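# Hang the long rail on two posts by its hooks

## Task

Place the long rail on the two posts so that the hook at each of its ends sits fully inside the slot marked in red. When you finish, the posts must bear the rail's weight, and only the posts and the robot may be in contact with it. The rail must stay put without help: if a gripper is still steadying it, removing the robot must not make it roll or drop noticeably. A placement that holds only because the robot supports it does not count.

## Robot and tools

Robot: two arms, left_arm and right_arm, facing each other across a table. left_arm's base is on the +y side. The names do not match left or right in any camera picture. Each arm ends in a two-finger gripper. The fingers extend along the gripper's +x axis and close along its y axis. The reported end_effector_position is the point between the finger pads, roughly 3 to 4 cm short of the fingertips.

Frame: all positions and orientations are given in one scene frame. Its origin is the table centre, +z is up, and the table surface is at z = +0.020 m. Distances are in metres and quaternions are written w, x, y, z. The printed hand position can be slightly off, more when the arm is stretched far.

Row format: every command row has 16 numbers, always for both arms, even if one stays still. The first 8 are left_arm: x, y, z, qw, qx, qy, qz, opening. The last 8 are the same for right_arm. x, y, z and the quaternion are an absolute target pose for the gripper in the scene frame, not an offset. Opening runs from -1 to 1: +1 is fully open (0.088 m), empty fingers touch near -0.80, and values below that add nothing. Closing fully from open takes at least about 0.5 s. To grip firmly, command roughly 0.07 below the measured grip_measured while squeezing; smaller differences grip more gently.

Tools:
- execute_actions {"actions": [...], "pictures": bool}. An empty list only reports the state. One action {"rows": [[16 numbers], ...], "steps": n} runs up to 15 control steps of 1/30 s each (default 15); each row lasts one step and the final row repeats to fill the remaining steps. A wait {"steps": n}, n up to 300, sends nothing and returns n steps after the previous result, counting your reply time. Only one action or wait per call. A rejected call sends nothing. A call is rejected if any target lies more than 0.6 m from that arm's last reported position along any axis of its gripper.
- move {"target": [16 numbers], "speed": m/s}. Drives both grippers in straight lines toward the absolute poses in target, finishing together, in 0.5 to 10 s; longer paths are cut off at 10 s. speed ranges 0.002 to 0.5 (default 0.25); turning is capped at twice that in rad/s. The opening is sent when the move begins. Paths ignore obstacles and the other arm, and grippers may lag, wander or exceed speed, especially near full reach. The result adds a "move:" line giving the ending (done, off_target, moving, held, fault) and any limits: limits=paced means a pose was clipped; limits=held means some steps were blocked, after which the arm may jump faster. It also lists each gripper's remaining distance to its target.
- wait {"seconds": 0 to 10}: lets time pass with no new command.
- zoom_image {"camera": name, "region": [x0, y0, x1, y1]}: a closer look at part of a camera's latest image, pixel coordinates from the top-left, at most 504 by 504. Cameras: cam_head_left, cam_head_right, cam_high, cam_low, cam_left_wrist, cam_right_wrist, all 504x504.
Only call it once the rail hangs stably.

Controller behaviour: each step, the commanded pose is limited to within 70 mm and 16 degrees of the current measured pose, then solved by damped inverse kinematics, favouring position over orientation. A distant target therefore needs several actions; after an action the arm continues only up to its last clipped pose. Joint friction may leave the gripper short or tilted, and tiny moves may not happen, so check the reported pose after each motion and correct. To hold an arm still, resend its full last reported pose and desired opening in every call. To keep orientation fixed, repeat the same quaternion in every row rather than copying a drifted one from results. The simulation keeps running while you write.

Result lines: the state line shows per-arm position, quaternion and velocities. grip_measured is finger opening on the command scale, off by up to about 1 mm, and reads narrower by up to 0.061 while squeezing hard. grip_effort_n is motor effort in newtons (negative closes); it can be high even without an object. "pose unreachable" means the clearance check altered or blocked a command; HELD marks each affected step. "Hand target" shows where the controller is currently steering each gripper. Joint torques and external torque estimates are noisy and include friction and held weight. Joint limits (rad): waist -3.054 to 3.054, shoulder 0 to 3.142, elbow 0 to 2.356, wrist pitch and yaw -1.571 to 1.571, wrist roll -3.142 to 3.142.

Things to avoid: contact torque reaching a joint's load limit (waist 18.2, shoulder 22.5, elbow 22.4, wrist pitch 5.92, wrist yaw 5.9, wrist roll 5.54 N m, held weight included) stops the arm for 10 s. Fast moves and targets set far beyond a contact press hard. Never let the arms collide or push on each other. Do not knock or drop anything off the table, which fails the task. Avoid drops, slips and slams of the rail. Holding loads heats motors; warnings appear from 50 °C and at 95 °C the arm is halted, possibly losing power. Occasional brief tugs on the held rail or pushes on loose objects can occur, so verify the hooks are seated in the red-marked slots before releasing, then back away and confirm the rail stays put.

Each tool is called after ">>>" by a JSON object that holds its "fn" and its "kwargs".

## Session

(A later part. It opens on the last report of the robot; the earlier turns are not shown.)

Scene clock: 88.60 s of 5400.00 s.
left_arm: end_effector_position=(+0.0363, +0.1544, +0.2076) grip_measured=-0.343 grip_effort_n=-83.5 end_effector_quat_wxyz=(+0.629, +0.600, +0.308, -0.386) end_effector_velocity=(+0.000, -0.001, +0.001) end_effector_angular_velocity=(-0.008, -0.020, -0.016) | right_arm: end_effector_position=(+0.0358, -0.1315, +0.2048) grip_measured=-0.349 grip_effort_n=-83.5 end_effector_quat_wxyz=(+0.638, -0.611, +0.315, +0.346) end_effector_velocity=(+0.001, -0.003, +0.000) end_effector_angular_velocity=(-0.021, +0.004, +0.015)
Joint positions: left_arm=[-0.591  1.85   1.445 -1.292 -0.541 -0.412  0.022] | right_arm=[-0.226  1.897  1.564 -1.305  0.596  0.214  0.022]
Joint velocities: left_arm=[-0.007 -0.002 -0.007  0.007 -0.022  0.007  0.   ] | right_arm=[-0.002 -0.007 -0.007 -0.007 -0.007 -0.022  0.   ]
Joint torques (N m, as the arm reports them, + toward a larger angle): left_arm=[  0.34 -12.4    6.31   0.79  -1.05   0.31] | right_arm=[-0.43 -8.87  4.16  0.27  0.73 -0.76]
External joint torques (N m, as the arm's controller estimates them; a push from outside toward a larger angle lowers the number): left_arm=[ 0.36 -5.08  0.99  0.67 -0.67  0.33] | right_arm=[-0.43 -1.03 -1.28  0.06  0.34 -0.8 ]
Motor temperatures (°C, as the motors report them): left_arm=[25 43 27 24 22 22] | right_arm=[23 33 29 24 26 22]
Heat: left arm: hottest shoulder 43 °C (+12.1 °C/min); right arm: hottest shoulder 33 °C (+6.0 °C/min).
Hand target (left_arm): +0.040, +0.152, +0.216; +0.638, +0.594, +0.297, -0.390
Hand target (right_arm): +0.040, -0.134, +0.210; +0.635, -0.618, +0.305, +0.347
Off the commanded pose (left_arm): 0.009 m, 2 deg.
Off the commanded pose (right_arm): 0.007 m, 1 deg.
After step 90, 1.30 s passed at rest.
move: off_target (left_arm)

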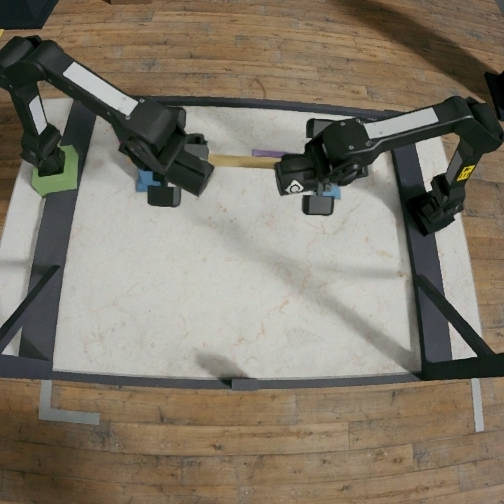

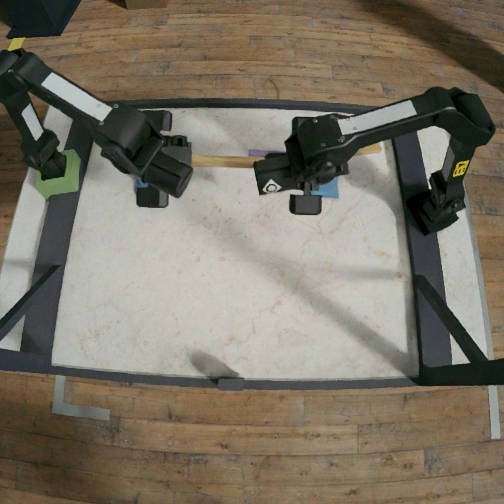

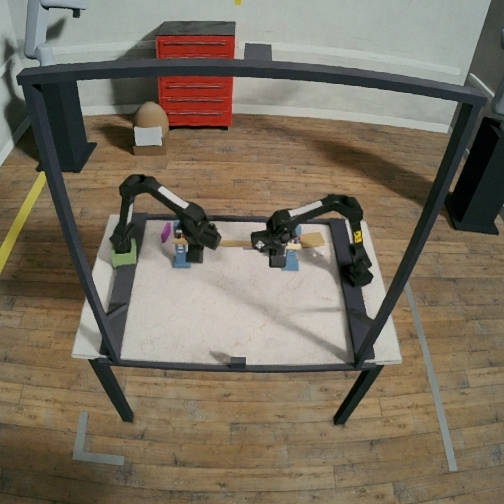

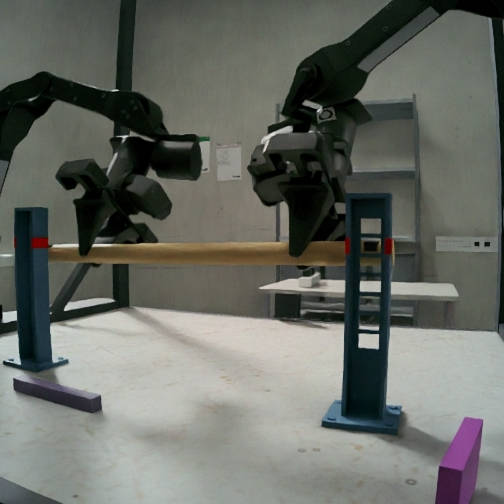

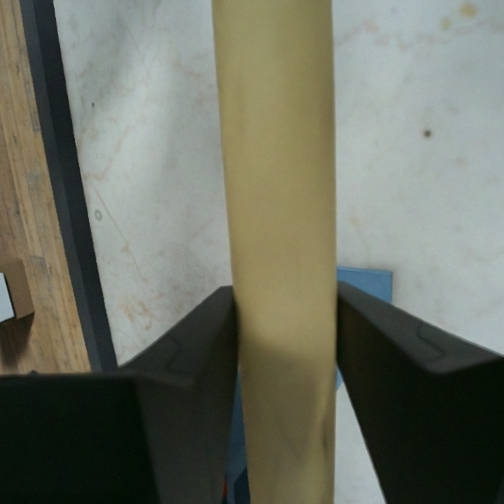

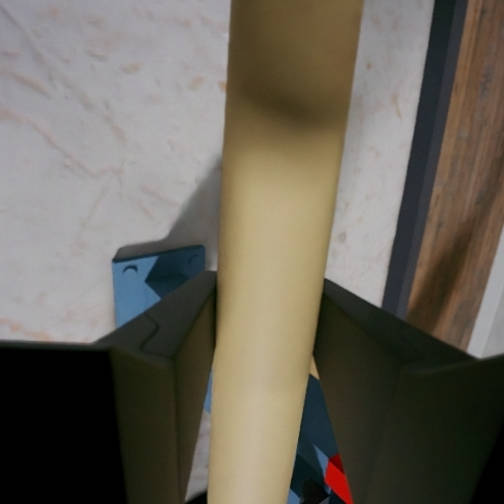

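>>> {"fn": "move", "kwargs": {"target": [0.037, 0.153, 0.220, 0.638, 0.594, 0.297, -0.390, -0.42, 0.033, -0.1335, 0.218, 0.635, -0.618, 0.305, 0.348, -0.42], "speed": 0.02}}

>>> {"fn": "zoom_image", "kwargs": {"camera": "cam_low", "region": [300, 190, 420, 290]}}

>>> {"fn": "zoom_image", "kwargs": {"camera": "cam_low", "region": [0, 190, 120, 290]}}

Scene clock: 93.60 s of 5400.00 s.
left_arm: end_effector_position=(+0.0367, +0.1538, +0.2095) grip_measured=-0.343 grip_effort_n=-83.5 end_effector_quat_wxyz=(+0.631, +0.601, +0.304, -0.385) end_effector_velocity=(-0.001, +0.002, +0.001) end_effector_angular_velocity=(-0.000, -0.009, -0.002) | right_arm: end_effector_position=(+0.0361, -0.1334, +0.2106) grip_measured=-0.349 grip_effort_n=-83.5 end_effector_quat_wxyz=(+0.637, -0.615, +0.314, +0.342) end_effector_velocity=(-0.001, -0.003, +0.002) end_effector_angular_velocity=(-0.026, +0.004, +0.020)
Joint positions: left_arm=[-0.592  1.849  1.449 -1.295 -0.549 -0.413  0.022] | right_arm=[-0.224  1.897  1.584 -1.338  0.603  0.221  0.022]
Joint velocities: left_arm=[-0.007 -0.002 -0.002 -0.007 -0.007 -0.007  0.   ] | right_arm=[ 0.002 -0.002  0.007 -0.022 -0.007 -0.022 -0.   ]
Joint torques (N m, as the arm reports them, + toward a larger angle): left_arm=[ -0.32 -12.19   7.76  -0.48  -0.7    0.06] | right_arm=[ 1.17 -8.14  6.73 -0.5   0.5  -0.36]
External joint torques (N m, as the arm's controller estimates them; a push from outside toward a larger angle lowers the number): left_arm=[-0.28 -4.81  2.4  -0.6  -0.31  0.08] | right_arm=[ 1.11 -0.4   1.33 -0.69  0.11 -0.4 ]
Motor temperatures (°C, as the motors report them): left_arm=[25 43 27 24 22 22] | right_arm=[23 33 29 24 26 22]
Heat: left arm: hottest shoulder 43 °C (+11.0 °C/min); right arm: hottest shoulder 33 °C (+6.0 °C/min).
Hand target (left_arm): +0.037, +0.153, +0.220; +0.638, +0.594, +0.297, -0.390
Hand target (right_arm): +0.033, -0.134, +0.218; +0.635, -0.618, +0.305, +0.348
Off the commanded pose (left_arm): 0.011 m, 1 deg.
Off the commanded pose (right_arm): 0.008 m, 1 deg.
After step 90, 0.97 s passed at rest.
move: off_target (left_arm)

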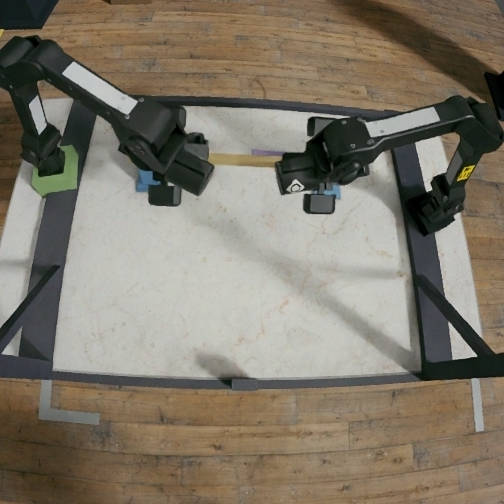

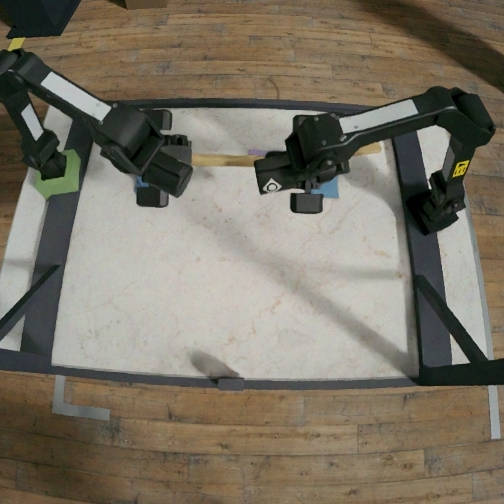

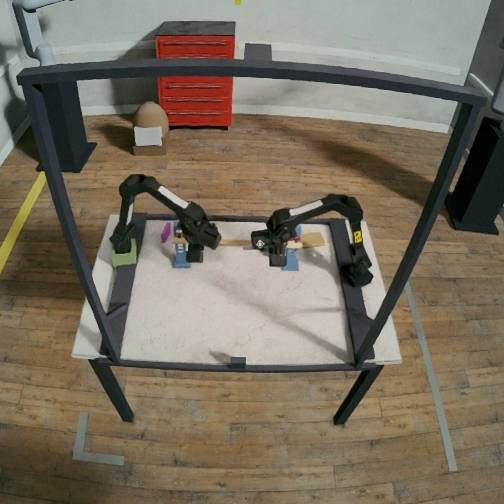

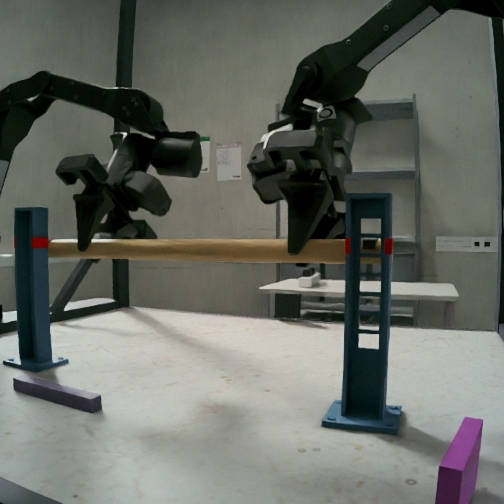

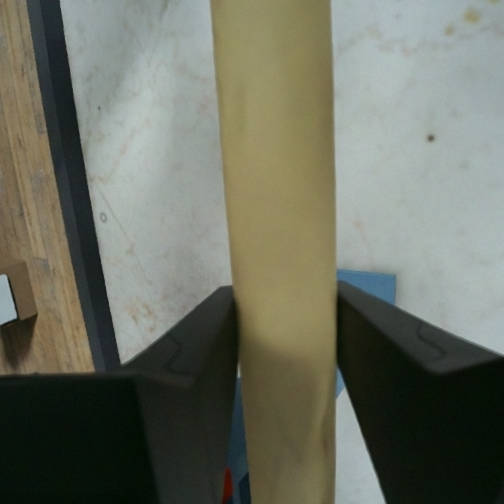

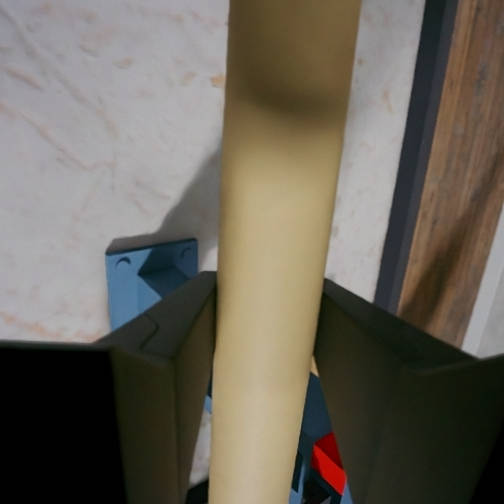

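Region (300, 190, 420, 290) of cam_low's 504x504 image, scaled by 4.200, with more detail than that image has.

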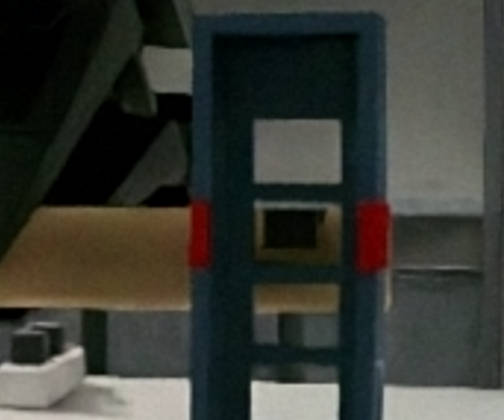

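Region (0, 190, 120, 290) of cam_low's 504x504 image, scaled by 4.200, with more detail than that image has.

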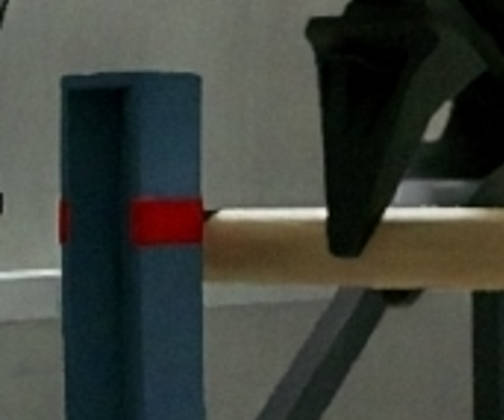

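>>> {"fn": "move", "kwargs": {"target": [0.052, 0.1545, 0.2175, 0.638, 0.594, 0.297, -0.390, -0.42, 0.050, -0.1325, 0.216, 0.635, -0.618, 0.305, 0.348, -0.42], "speed": 0.015}}

>>> {"fn": "zoom_image", "kwargs": {"camera": "cam_low", "region": [300, 190, 420, 290]}}

>>> {"fn": "zoom_image", "kwargs": {"camera": "cam_low", "region": [0, 190, 120, 290]}}

Scene clock: 98.83 s of 5400.00 s.
left_arm: end_effector_position=(+0.0480, +0.1552, +0.2098) grip_measured=-0.343 grip_effort_n=-83.5 end_effector_quat_wxyz=(+0.632, +0.598, +0.306, -0.387) end_effector_velocity=(+0.004, +0.001, +0.002) end_effector_angular_velocity=(+0.002, -0.024, -0.006) | right_arm: end_effector_position=(+0.0490, -0.1308, +0.2105) grip_measured=-0.349 grip_effort_n=-83.5 end_effector_quat_wxyz=(+0.637, -0.614, +0.316, +0.343) end_effector_velocity=(-0.001, -0.007, -0.001) end_effector_angular_velocity=(-0.038, +0.017, +0.014)
Joint positions: left_arm=[-0.561  1.819  1.414 -1.267 -0.548 -0.378  0.022] | right_arm=[-0.263  1.89   1.577 -1.31   0.602  0.174  0.022]
Joint velocities: left_arm=[ 0.002 -0.002 -0.002 -0.007 -0.022  0.007 -0.   ] | right_arm=[-0.002 -0.007 -0.007 -0.022 -0.022 -0.022 -0.   ]
Joint torques (N m, as the arm reports them, + toward a larger angle): left_arm=[  0.57 -12.27   5.85   0.61  -0.93   0.49] | right_arm=[ 0.25 -8.86  4.55  0.54  0.63 -0.64]
External joint torques (N m, as the arm's controller estimates them; a push from outside toward a larger angle lowers the number): left_arm=[ 0.48 -5.11  0.51  0.46 -0.54  0.52] | right_arm=[ 0.25 -1.04 -0.91  0.32  0.24 -0.67]
Motor temperatures (°C, as the motors report them): left_arm=[25 43 27 24 22 22] | right_arm=[23 34 30 24 26 22]
Heat: left arm: hottest shoulder 43 °C (+11.0 °C/min); right arm: hottest shoulder 34 °C (+7.0 °C/min).
Hand target (left_arm): +0.052, +0.155, +0.217; +0.638, +0.594, +0.297, -0.390
Hand target (right_arm): +0.050, -0.133, +0.216; +0.635, -0.618, +0.305, +0.348
Off the commanded pose (left_arm): 0.009 m, 1 deg.
Off the commanded pose (right_arm): 0.006 m, 1 deg.
After step 90, 0.87 s passed at rest.
move: off_target (left_arm)

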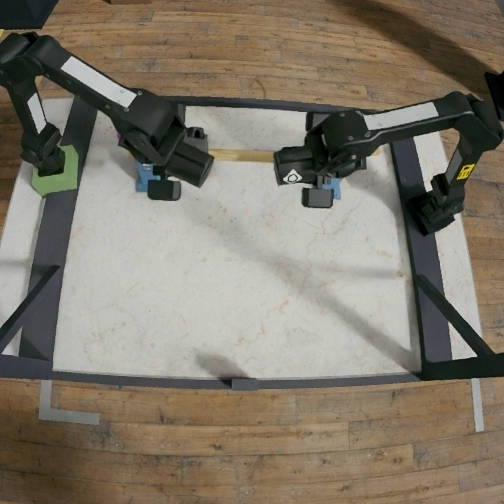

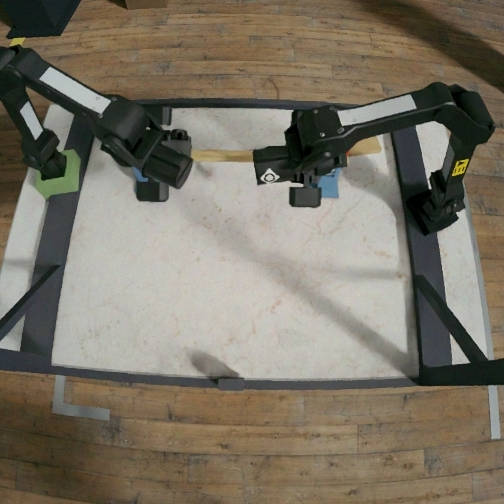

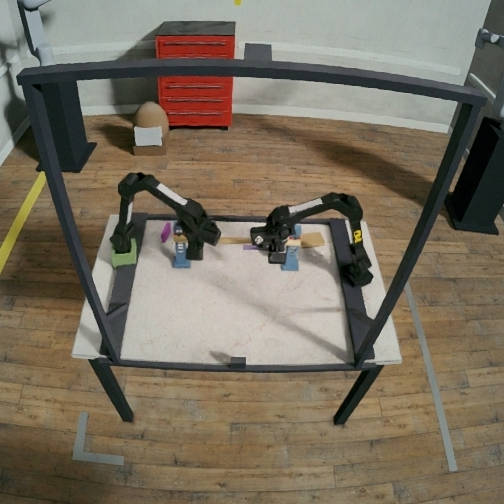

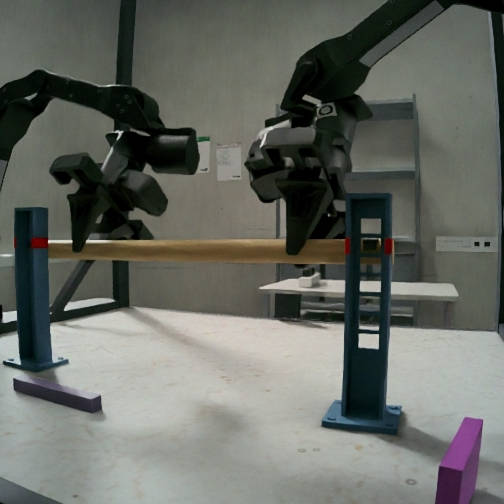

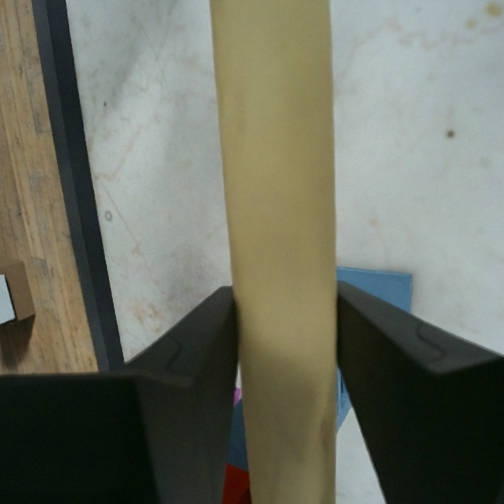

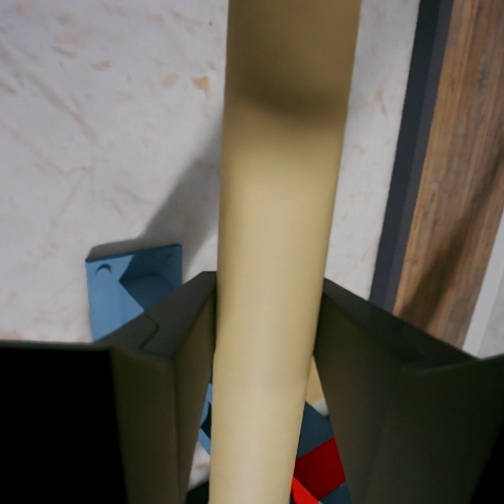

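Region (300, 190, 420, 290) of cam_low's 504x504 image, scaled by 4.200, with more detail than that image has.

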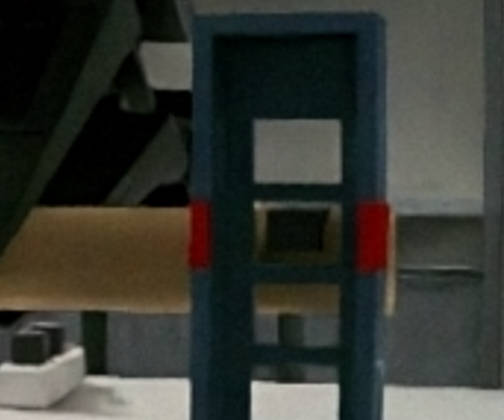

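Region (0, 190, 120, 290) of cam_low's 504x504 image, scaled by 4.200, with more detail than that image has.

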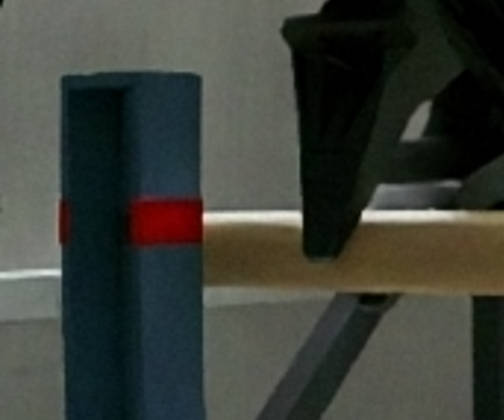

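Going in. Continue forward.

>>> {"fn": "move", "kwargs": {"target": [0.064, 0.1545, 0.2175, 0.638, 0.594, 0.297, -0.390, -0.42, 0.061, -0.1325, 0.216, 0.635, -0.618, 0.305, 0.348, -0.42], "speed": 0.015}}

>>> {"fn": "zoom_image", "kwargs": {"camera": "cam_low", "region": [300, 190, 420, 290]}}

>>> {"fn": "zoom_image", "kwargs": {"camera": "cam_low", "region": [0, 190, 120, 290]}}

Scene clock: 104.43 s of 5400.00 s.
left_arm: end_effector_position=(+0.0490, +0.1558, +0.2084) grip_measured=-0.343 grip_effort_n=-83.5 end_effector_quat_wxyz=(+0.625, +0.594, +0.311, -0.400) end_effector_velocity=(+0.001, +0.002, +0.002) end_effector_angular_velocity=(-0.011, -0.005, +0.016) | right_arm: end_effector_position=(+0.0498, -0.1307, +0.2095) grip_measured=-0.349 grip_effort_n=-83.5 end_effector_quat_wxyz=(+0.631, -0.612, +0.318, +0.355) end_effector_velocity=(-0.002, -0.001, -0.001) end_effector_angular_velocity=(-0.000, +0.022, +0.003)
Joint positions: left_arm=[-0.549  1.798  1.391 -1.237 -0.524 -0.346  0.022] | right_arm=[-0.273  1.876  1.562 -1.287  0.58   0.142  0.022]
Joint velocities: left_arm=[-0.002 -0.007 -0.002 -0.007 -0.007 -0.022 -0.   ] | right_arm=[-0.002 -0.007 -0.007  0.007 -0.022 -0.007  0.   ]
Joint torques (N m, as the arm reports them, + toward a larger angle): left_arm=[  2.22 -11.89   5.79   0.21  -1.76   0.7 ] | right_arm=[-1.78 -8.66  4.4   0.6   1.22 -0.83]
External joint torques (N m, as the arm's controller estimates them; a push from outside toward a larger angle lowers the number): left_arm=[ 2.18 -4.73  0.33  0.01 -1.38  0.73] | right_arm=[-1.79 -0.93 -1.1   0.33  0.85 -0.86]
Motor temperatures (°C, as the motors report them): left_arm=[25 43 27 24 23 22] | right_arm=[23 35 29 24 26 22]
Heat: left arm: hottest shoulder 43 °C (+10.1 °C/min); right arm: hottest shoulder 35 °C (+7.1 °C/min).
Hand target (left_arm): +0.064, +0.155, +0.217; +0.638, +0.594, +0.298, -0.389
Hand target (right_arm): +0.061, -0.133, +0.216; +0.635, -0.619, +0.306, +0.347
Off the commanded pose (left_arm): 0.018 m, 2 deg.
Off the commanded pose (right_arm): 0.013 m, 2 deg.
After step 90, 1.20 s passed at rest.
move: off_target (left_arm, right_arm)

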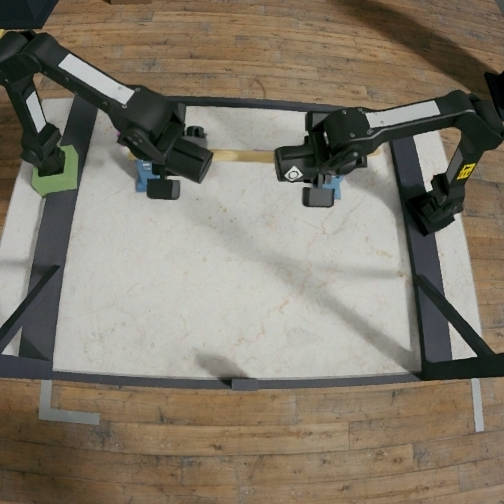

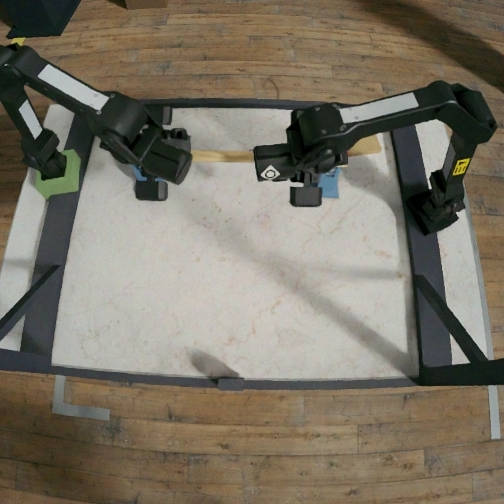

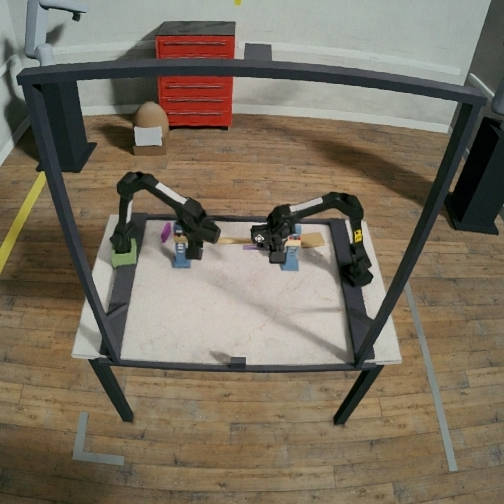

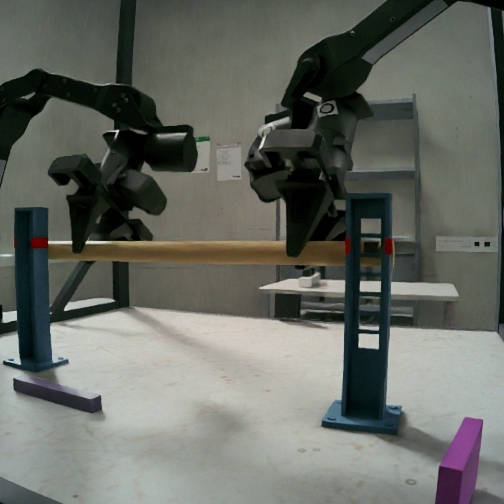

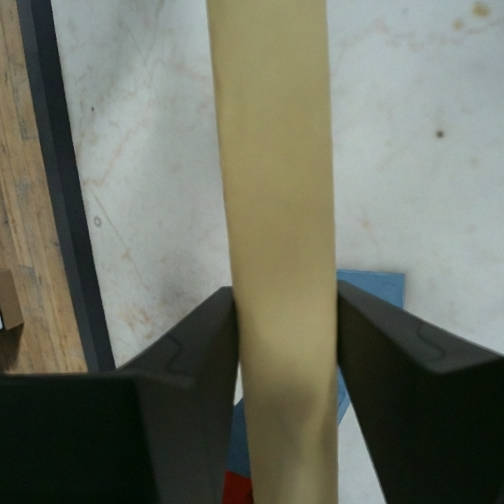

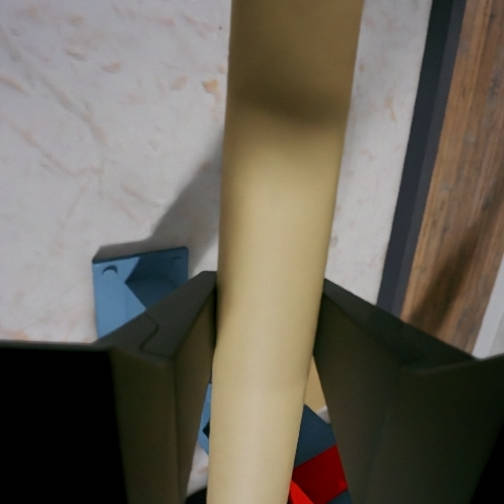

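Region (300, 190, 420, 290) of cam_low's 504x504 image, scaled by 4.200, with more detail than that image has.

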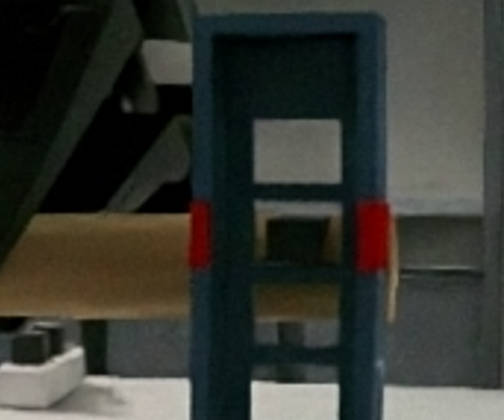

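Region (0, 190, 120, 290) of cam_low's 504x504 image, scaled by 4.200, with more detail than that image has.

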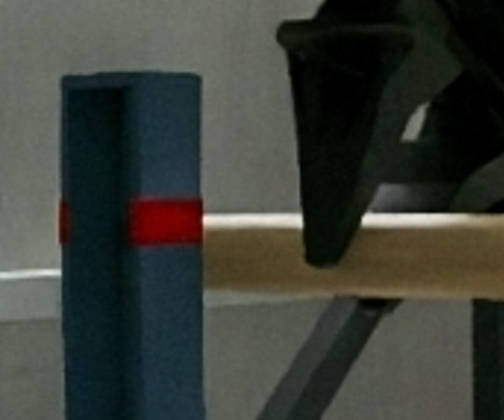

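>>> {"fn": "move", "kwargs": {"target": [0.053, 0.155, 0.198, 0.638, 0.594, 0.297, -0.390, -0.42, 0.053, -0.131, 0.198, 0.635, -0.618, 0.305, 0.348, -0.42], "speed": 0.015}}

>>> {"fn": "zoom_image", "kwargs": {"camera": "cam_low", "region": [300, 190, 420, 290]}}

>>> {"fn": "zoom_image", "kwargs": {"camera": "cam_low", "region": [0, 190, 120, 290]}}

Scene clock: 113.20 s of 5400.00 s.
left_arm: end_effector_position=(+0.0483, +0.1567, +0.2000) grip_measured=-0.343 grip_effort_n=-83.5 end_effector_quat_wxyz=(+0.633, +0.592, +0.303, -0.396) end_effector_velocity=(+0.002, -0.001, +0.001) end_effector_angular_velocity=(-0.014, -0.018, +0.002) | right_arm: end_effector_position=(+0.0492, -0.1303, +0.2021) grip_measured=-0.349 grip_effort_n=-83.5 end_effector_quat_wxyz=(+0.637, -0.612, +0.310, +0.352) end_effector_velocity=(+0.000, -0.002, -0.000) end_effector_angular_velocity=(-0.013, +0.006, +0.003)
Joint positions: left_arm=[-0.56   1.799  1.352 -1.197 -0.545 -0.365  0.022] | right_arm=[-0.264  1.875  1.525 -1.245  0.599  0.15   0.022]
Joint velocities: left_arm=[-0.002 -0.002 -0.007  0.007 -0.022 -0.007 -0.   ] | right_arm=[-0.002 -0.002 -0.002 -0.007 -0.007 -0.007 -0.   ]
Joint torques (N m, as the arm reports them, + toward a larger angle): left_arm=[ 0.57 -8.23  5.05  1.22 -0.97  0.12] | right_arm=[-0.5  -6.67  3.7   1.32  0.68 -0.32]
External joint torques (N m, as the arm's controller estimates them; a push from outside toward a larger angle lowers the number): left_arm=[ 0.53 -1.19 -0.35  0.99 -0.58  0.15] | right_arm=[-0.46  0.96 -1.77  1.03  0.29 -0.36]
Motor temperatures (°C, as the motors report them): left_arm=[25 43 27 24 24 22] | right_arm=[23 35 29 24 26 22]
Heat: left arm: hottest shoulder 43 °C (+9.0 °C/min); right arm: hottest shoulder 35 °C (+7.0 °C/min).
Hand target (left_arm): +0.053, +0.155, +0.198; +0.638, +0.594, +0.297, -0.390
Hand target (right_arm): +0.053, -0.131, +0.198; +0.635, -0.618, +0.305, +0.348
Off the commanded pose (left_arm): 0.005 m, 1 deg.
Off the commanded pose (right_arm): 0.006 m, 1 deg.
After step 90, 4.13 s passed at rest.
move: done

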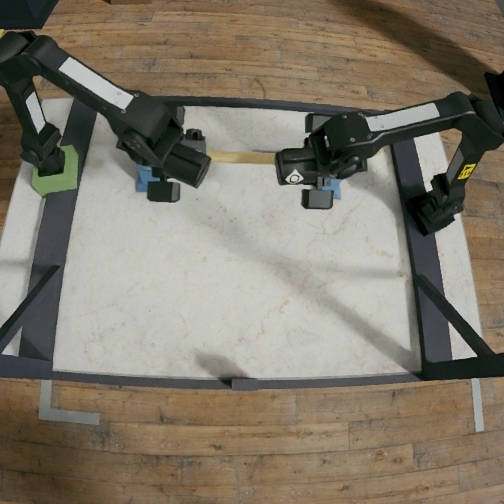

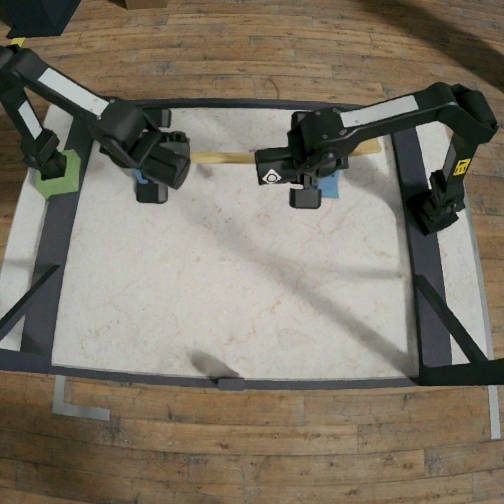

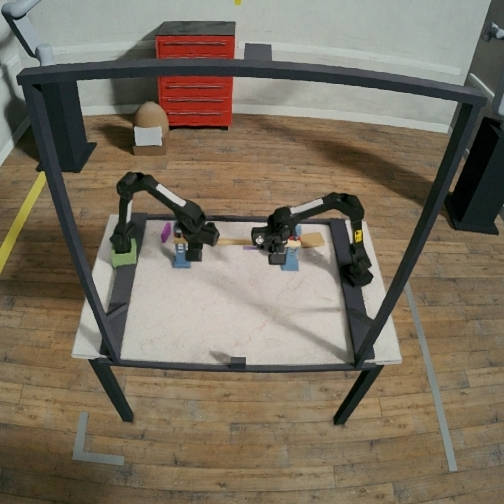

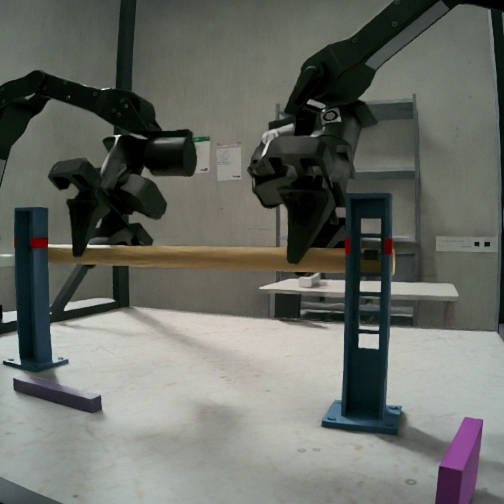

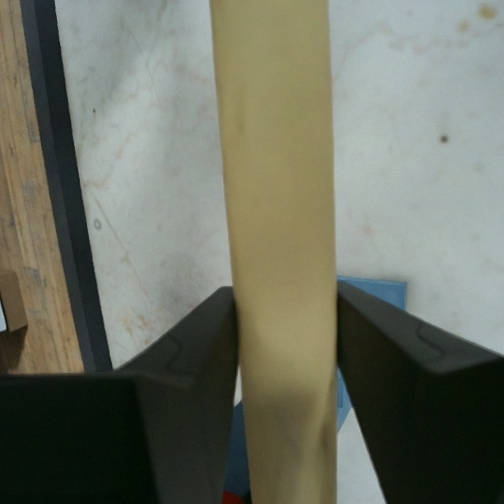

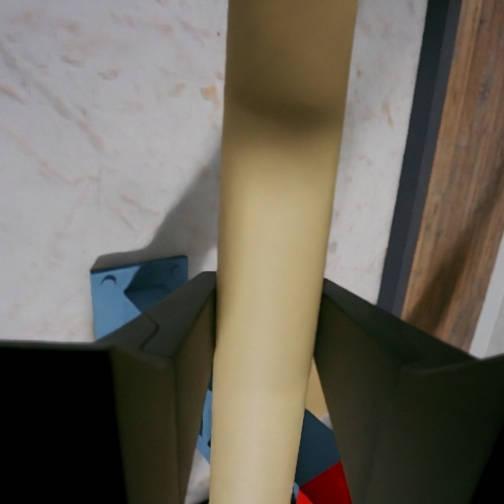

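Region (300, 190, 420, 290) of cam_low's 504x504 image, scaled by 4.200, with more detail than that image has.

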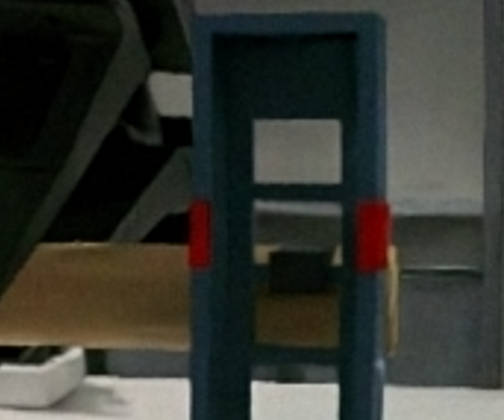

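Region (0, 190, 120, 290) of cam_low's 504x504 image, scaled by 4.200, with more detail than that image has.

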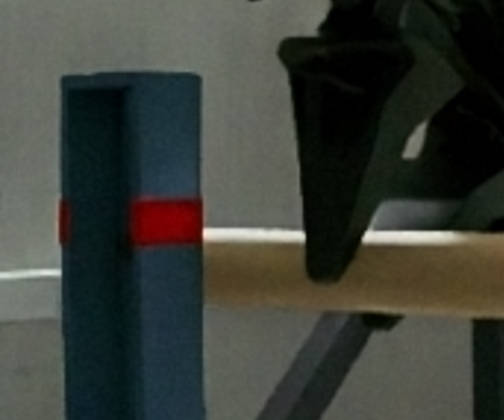

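Seated. Release, then retreat along the finger axis.

>>> {"fn": "move", "kwargs": {"target": [0.0483, 0.1567, 0.200, 0.633, 0.592, 0.303, -0.396, 0.3, 0.0492, -0.1303, 0.2021, 0.637, -0.612, 0.310, 0.352, 0.3], "speed": 0.02}}

>>> {"fn": "move", "kwargs": {"target": [0.015, 0.160, 0.255, 0.633, 0.592, 0.303, -0.396, 0.3, 0.015, -0.133, 0.255, 0.637, -0.612, 0.310, 0.352, 0.3], "speed": 0.1}}

Scene clock: 116.80 s of 5400.00 s.
left_arm: end_effector_position=(+0.0486, +0.1564, +0.2002) grip_measured=+0.296 grip_effort_n=18.4 end_effector_quat_wxyz=(+0.634, +0.592, +0.301, -0.396) end_effector_velocity=(+0.005, +0.002, +0.001) end_effector_angular_velocity=(-0.001, -0.024, +0.007) | right_arm: end_effector_position=(+0.0496, -0.1302, +0.2023) grip_measured=+0.297 grip_effort_n=18.4 end_effector_quat_wxyz=(+0.637, -0.612, +0.309, +0.352) end_effector_velocity=(-0.001, -0.002, -0.000) end_effector_angular_velocity=(-0.004, +0.007, -0.004)
Joint positions: left_arm=[-0.561  1.799  1.352 -1.197 -0.549 -0.365  0.054] | right_arm=[-0.265  1.875  1.524 -1.245  0.601  0.15   0.054]
Joint velocities: left_arm=[ 0.002 -0.002 -0.007 -0.007 -0.022 -0.007  0.   ] | right_arm=[ 0.002 -0.002 -0.002 -0.007 -0.007  0.007 -0.   ]
Joint torques (N m, as the arm reports them, + toward a larger angle): left_arm=[-0.01 -8.77  6.39  0.34 -0.23 -0.03] | right_arm=[ 0.09 -6.84  5.74  0.24  0.27  0.07]
External joint torques (N m, as the arm's controller estimates them; a push from outside toward a larger angle lowers the number): left_arm=[-0.1  -1.7   1.03  0.15  0.16  0.  ] | right_arm=[ 0.05  0.91  0.19 -0.06 -0.11  0.04]
Motor temperatures (°C, as the motors report them): left_arm=[25 42 27 24 23 22] | right_arm=[23 35 29 24 26 22]
Heat: left arm: hottest shoulder 42 °C (+7.1 °C/min); right arm: hottest shoulder 35 °C (+6.1 °C/min).
Hand target (left_arm): +0.048, +0.157, +0.200; +0.633, +0.592, +0.303, -0.396
Hand target (right_arm): +0.049, -0.130, +0.202; +0.637, -0.612, +0.310, +0.352
Off the commanded pose (left_arm): 0.000 m, 0 deg.
Off the commanded pose (right_arm): 0.000 m, 0 deg.
move: done

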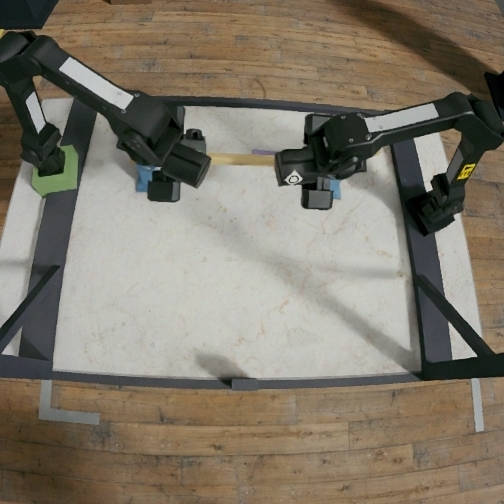

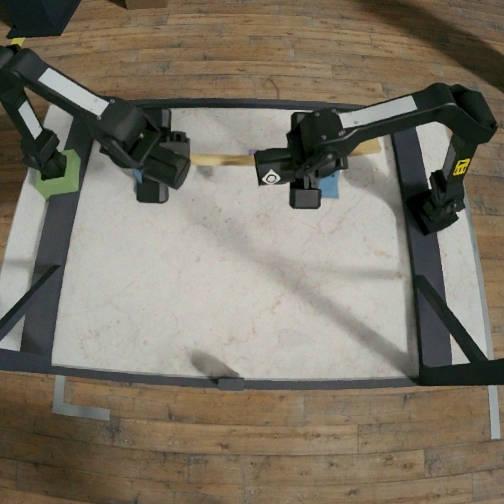

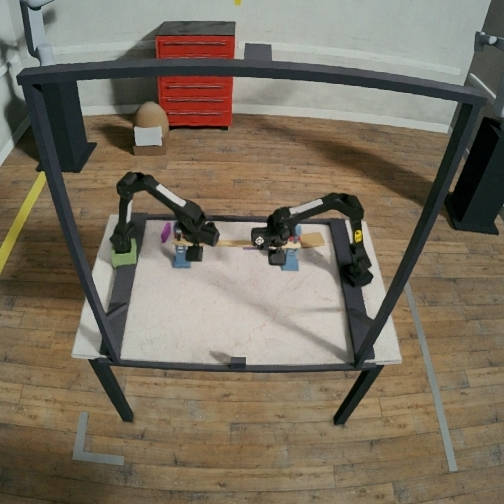

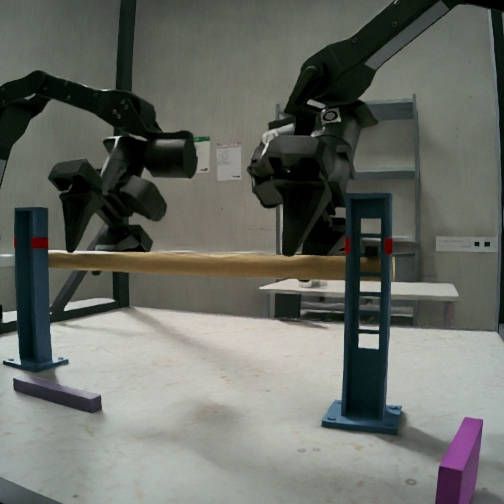

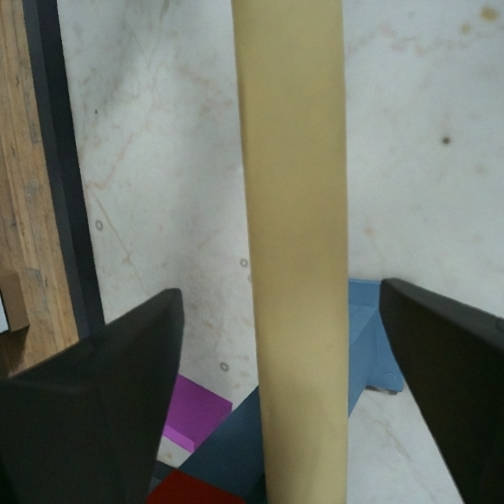

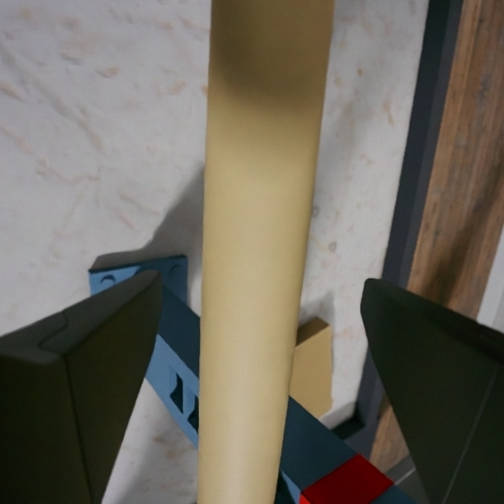

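Scene clock: 117.80 s of 5400.00 s.
left_arm: end_effector_position=(+0.0176, +0.1619, +0.2554) grip_measured=+0.297 grip_effort_n=18.4 end_effector_quat_wxyz=(+0.633, +0.593, +0.301, -0.396) end_effector_velocity=(+0.003, +0.005, -0.002) end_effector_angular_velocity=(+0.019, -0.023, +0.028) | right_arm: end_effector_position=(+0.0172, -0.1365, +0.2563) grip_measured=+0.297 grip_effort_n=18.4 end_effector_quat_wxyz=(+0.637, -0.613, +0.307, +0.352) end_effector_velocity=(-0.003, -0.004, -0.007) end_effector_angular_velocity=(-0.042, +0.011, -0.006)
Joint positions: left_arm=[-0.654  1.827  1.606 -1.48  -0.54  -0.471  0.054] | right_arm=[-0.169  1.893  1.762 -1.528  0.598  0.26   0.054]
Joint velocities: left_arm=[-0.002  0.012  0.002 -0.037 -0.007 -0.037 -0.   ] | right_arm=[ 0.002  0.017 -0.002 -0.022 -0.022  0.007 -0.   ]
Joint torques (N m, as the arm reports them, + toward a larger angle): left_arm=[-0.12 -8.06  8.07  0.18 -0.25 -0.23] | right_arm=[ 0.31 -5.91  7.14  0.13  0.2   0.21]
External joint torques (N m, as the arm's controller estimates them; a push from outside toward a larger angle lowers the number): left_arm=[-0.09 -0.78  2.69  0.08  0.13 -0.2 ] | right_arm=[ 0.27  1.93  1.7  -0.04 -0.2   0.18]
Motor temperatures (°C, as the motors report them): left_arm=[25 42 27 24 23 22] | right_arm=[23 35 29 24 26 22]
Heat: left arm: hottest shoulder 42 °C (+7.1 °C/min); right arm: hottest shoulder 35 °C (+6.1 °C/min).
Hand target (left_arm): +0.015, +0.160, +0.255; +0.633, +0.592, +0.303, -0.396
Hand target (right_arm): +0.015, -0.134, +0.255; +0.637, -0.612, +0.310, +0.353
Off the commanded pose (left_arm): 0.003 m, 0 deg.
Off the commanded pose (right_arm): 0.004 m, 0 deg.
move: done

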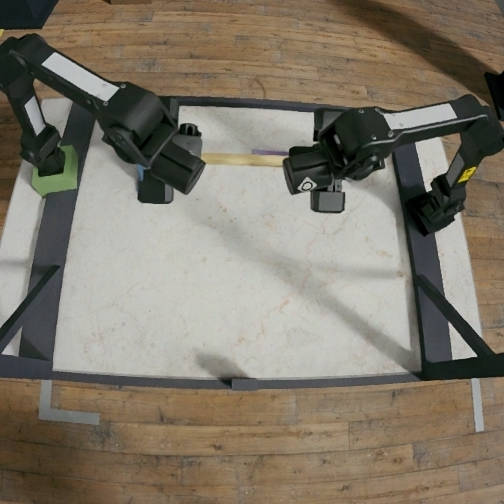

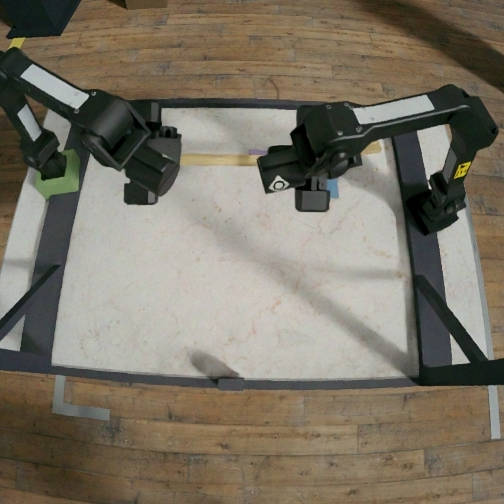

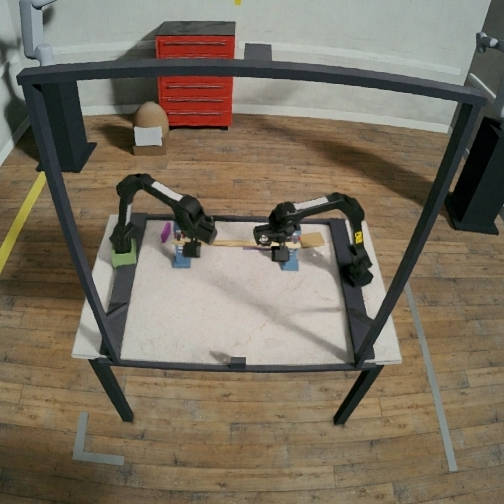

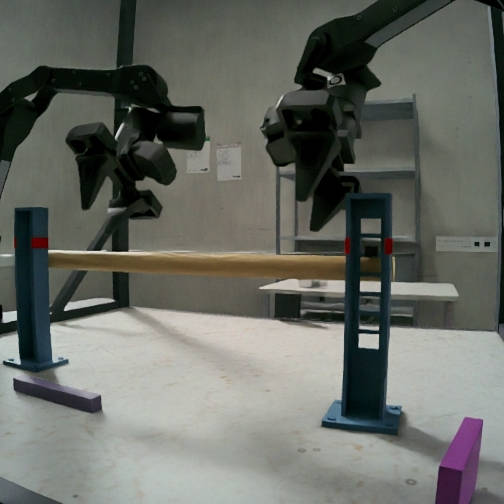

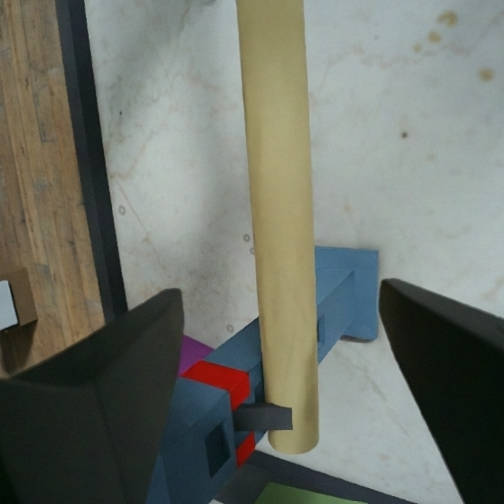

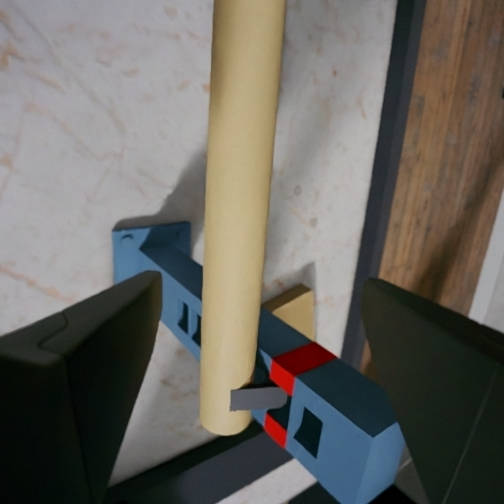

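>>> {"fn": "finished_scene", "kwargs": {"scene": 1}}

The scene is finished: the task was done.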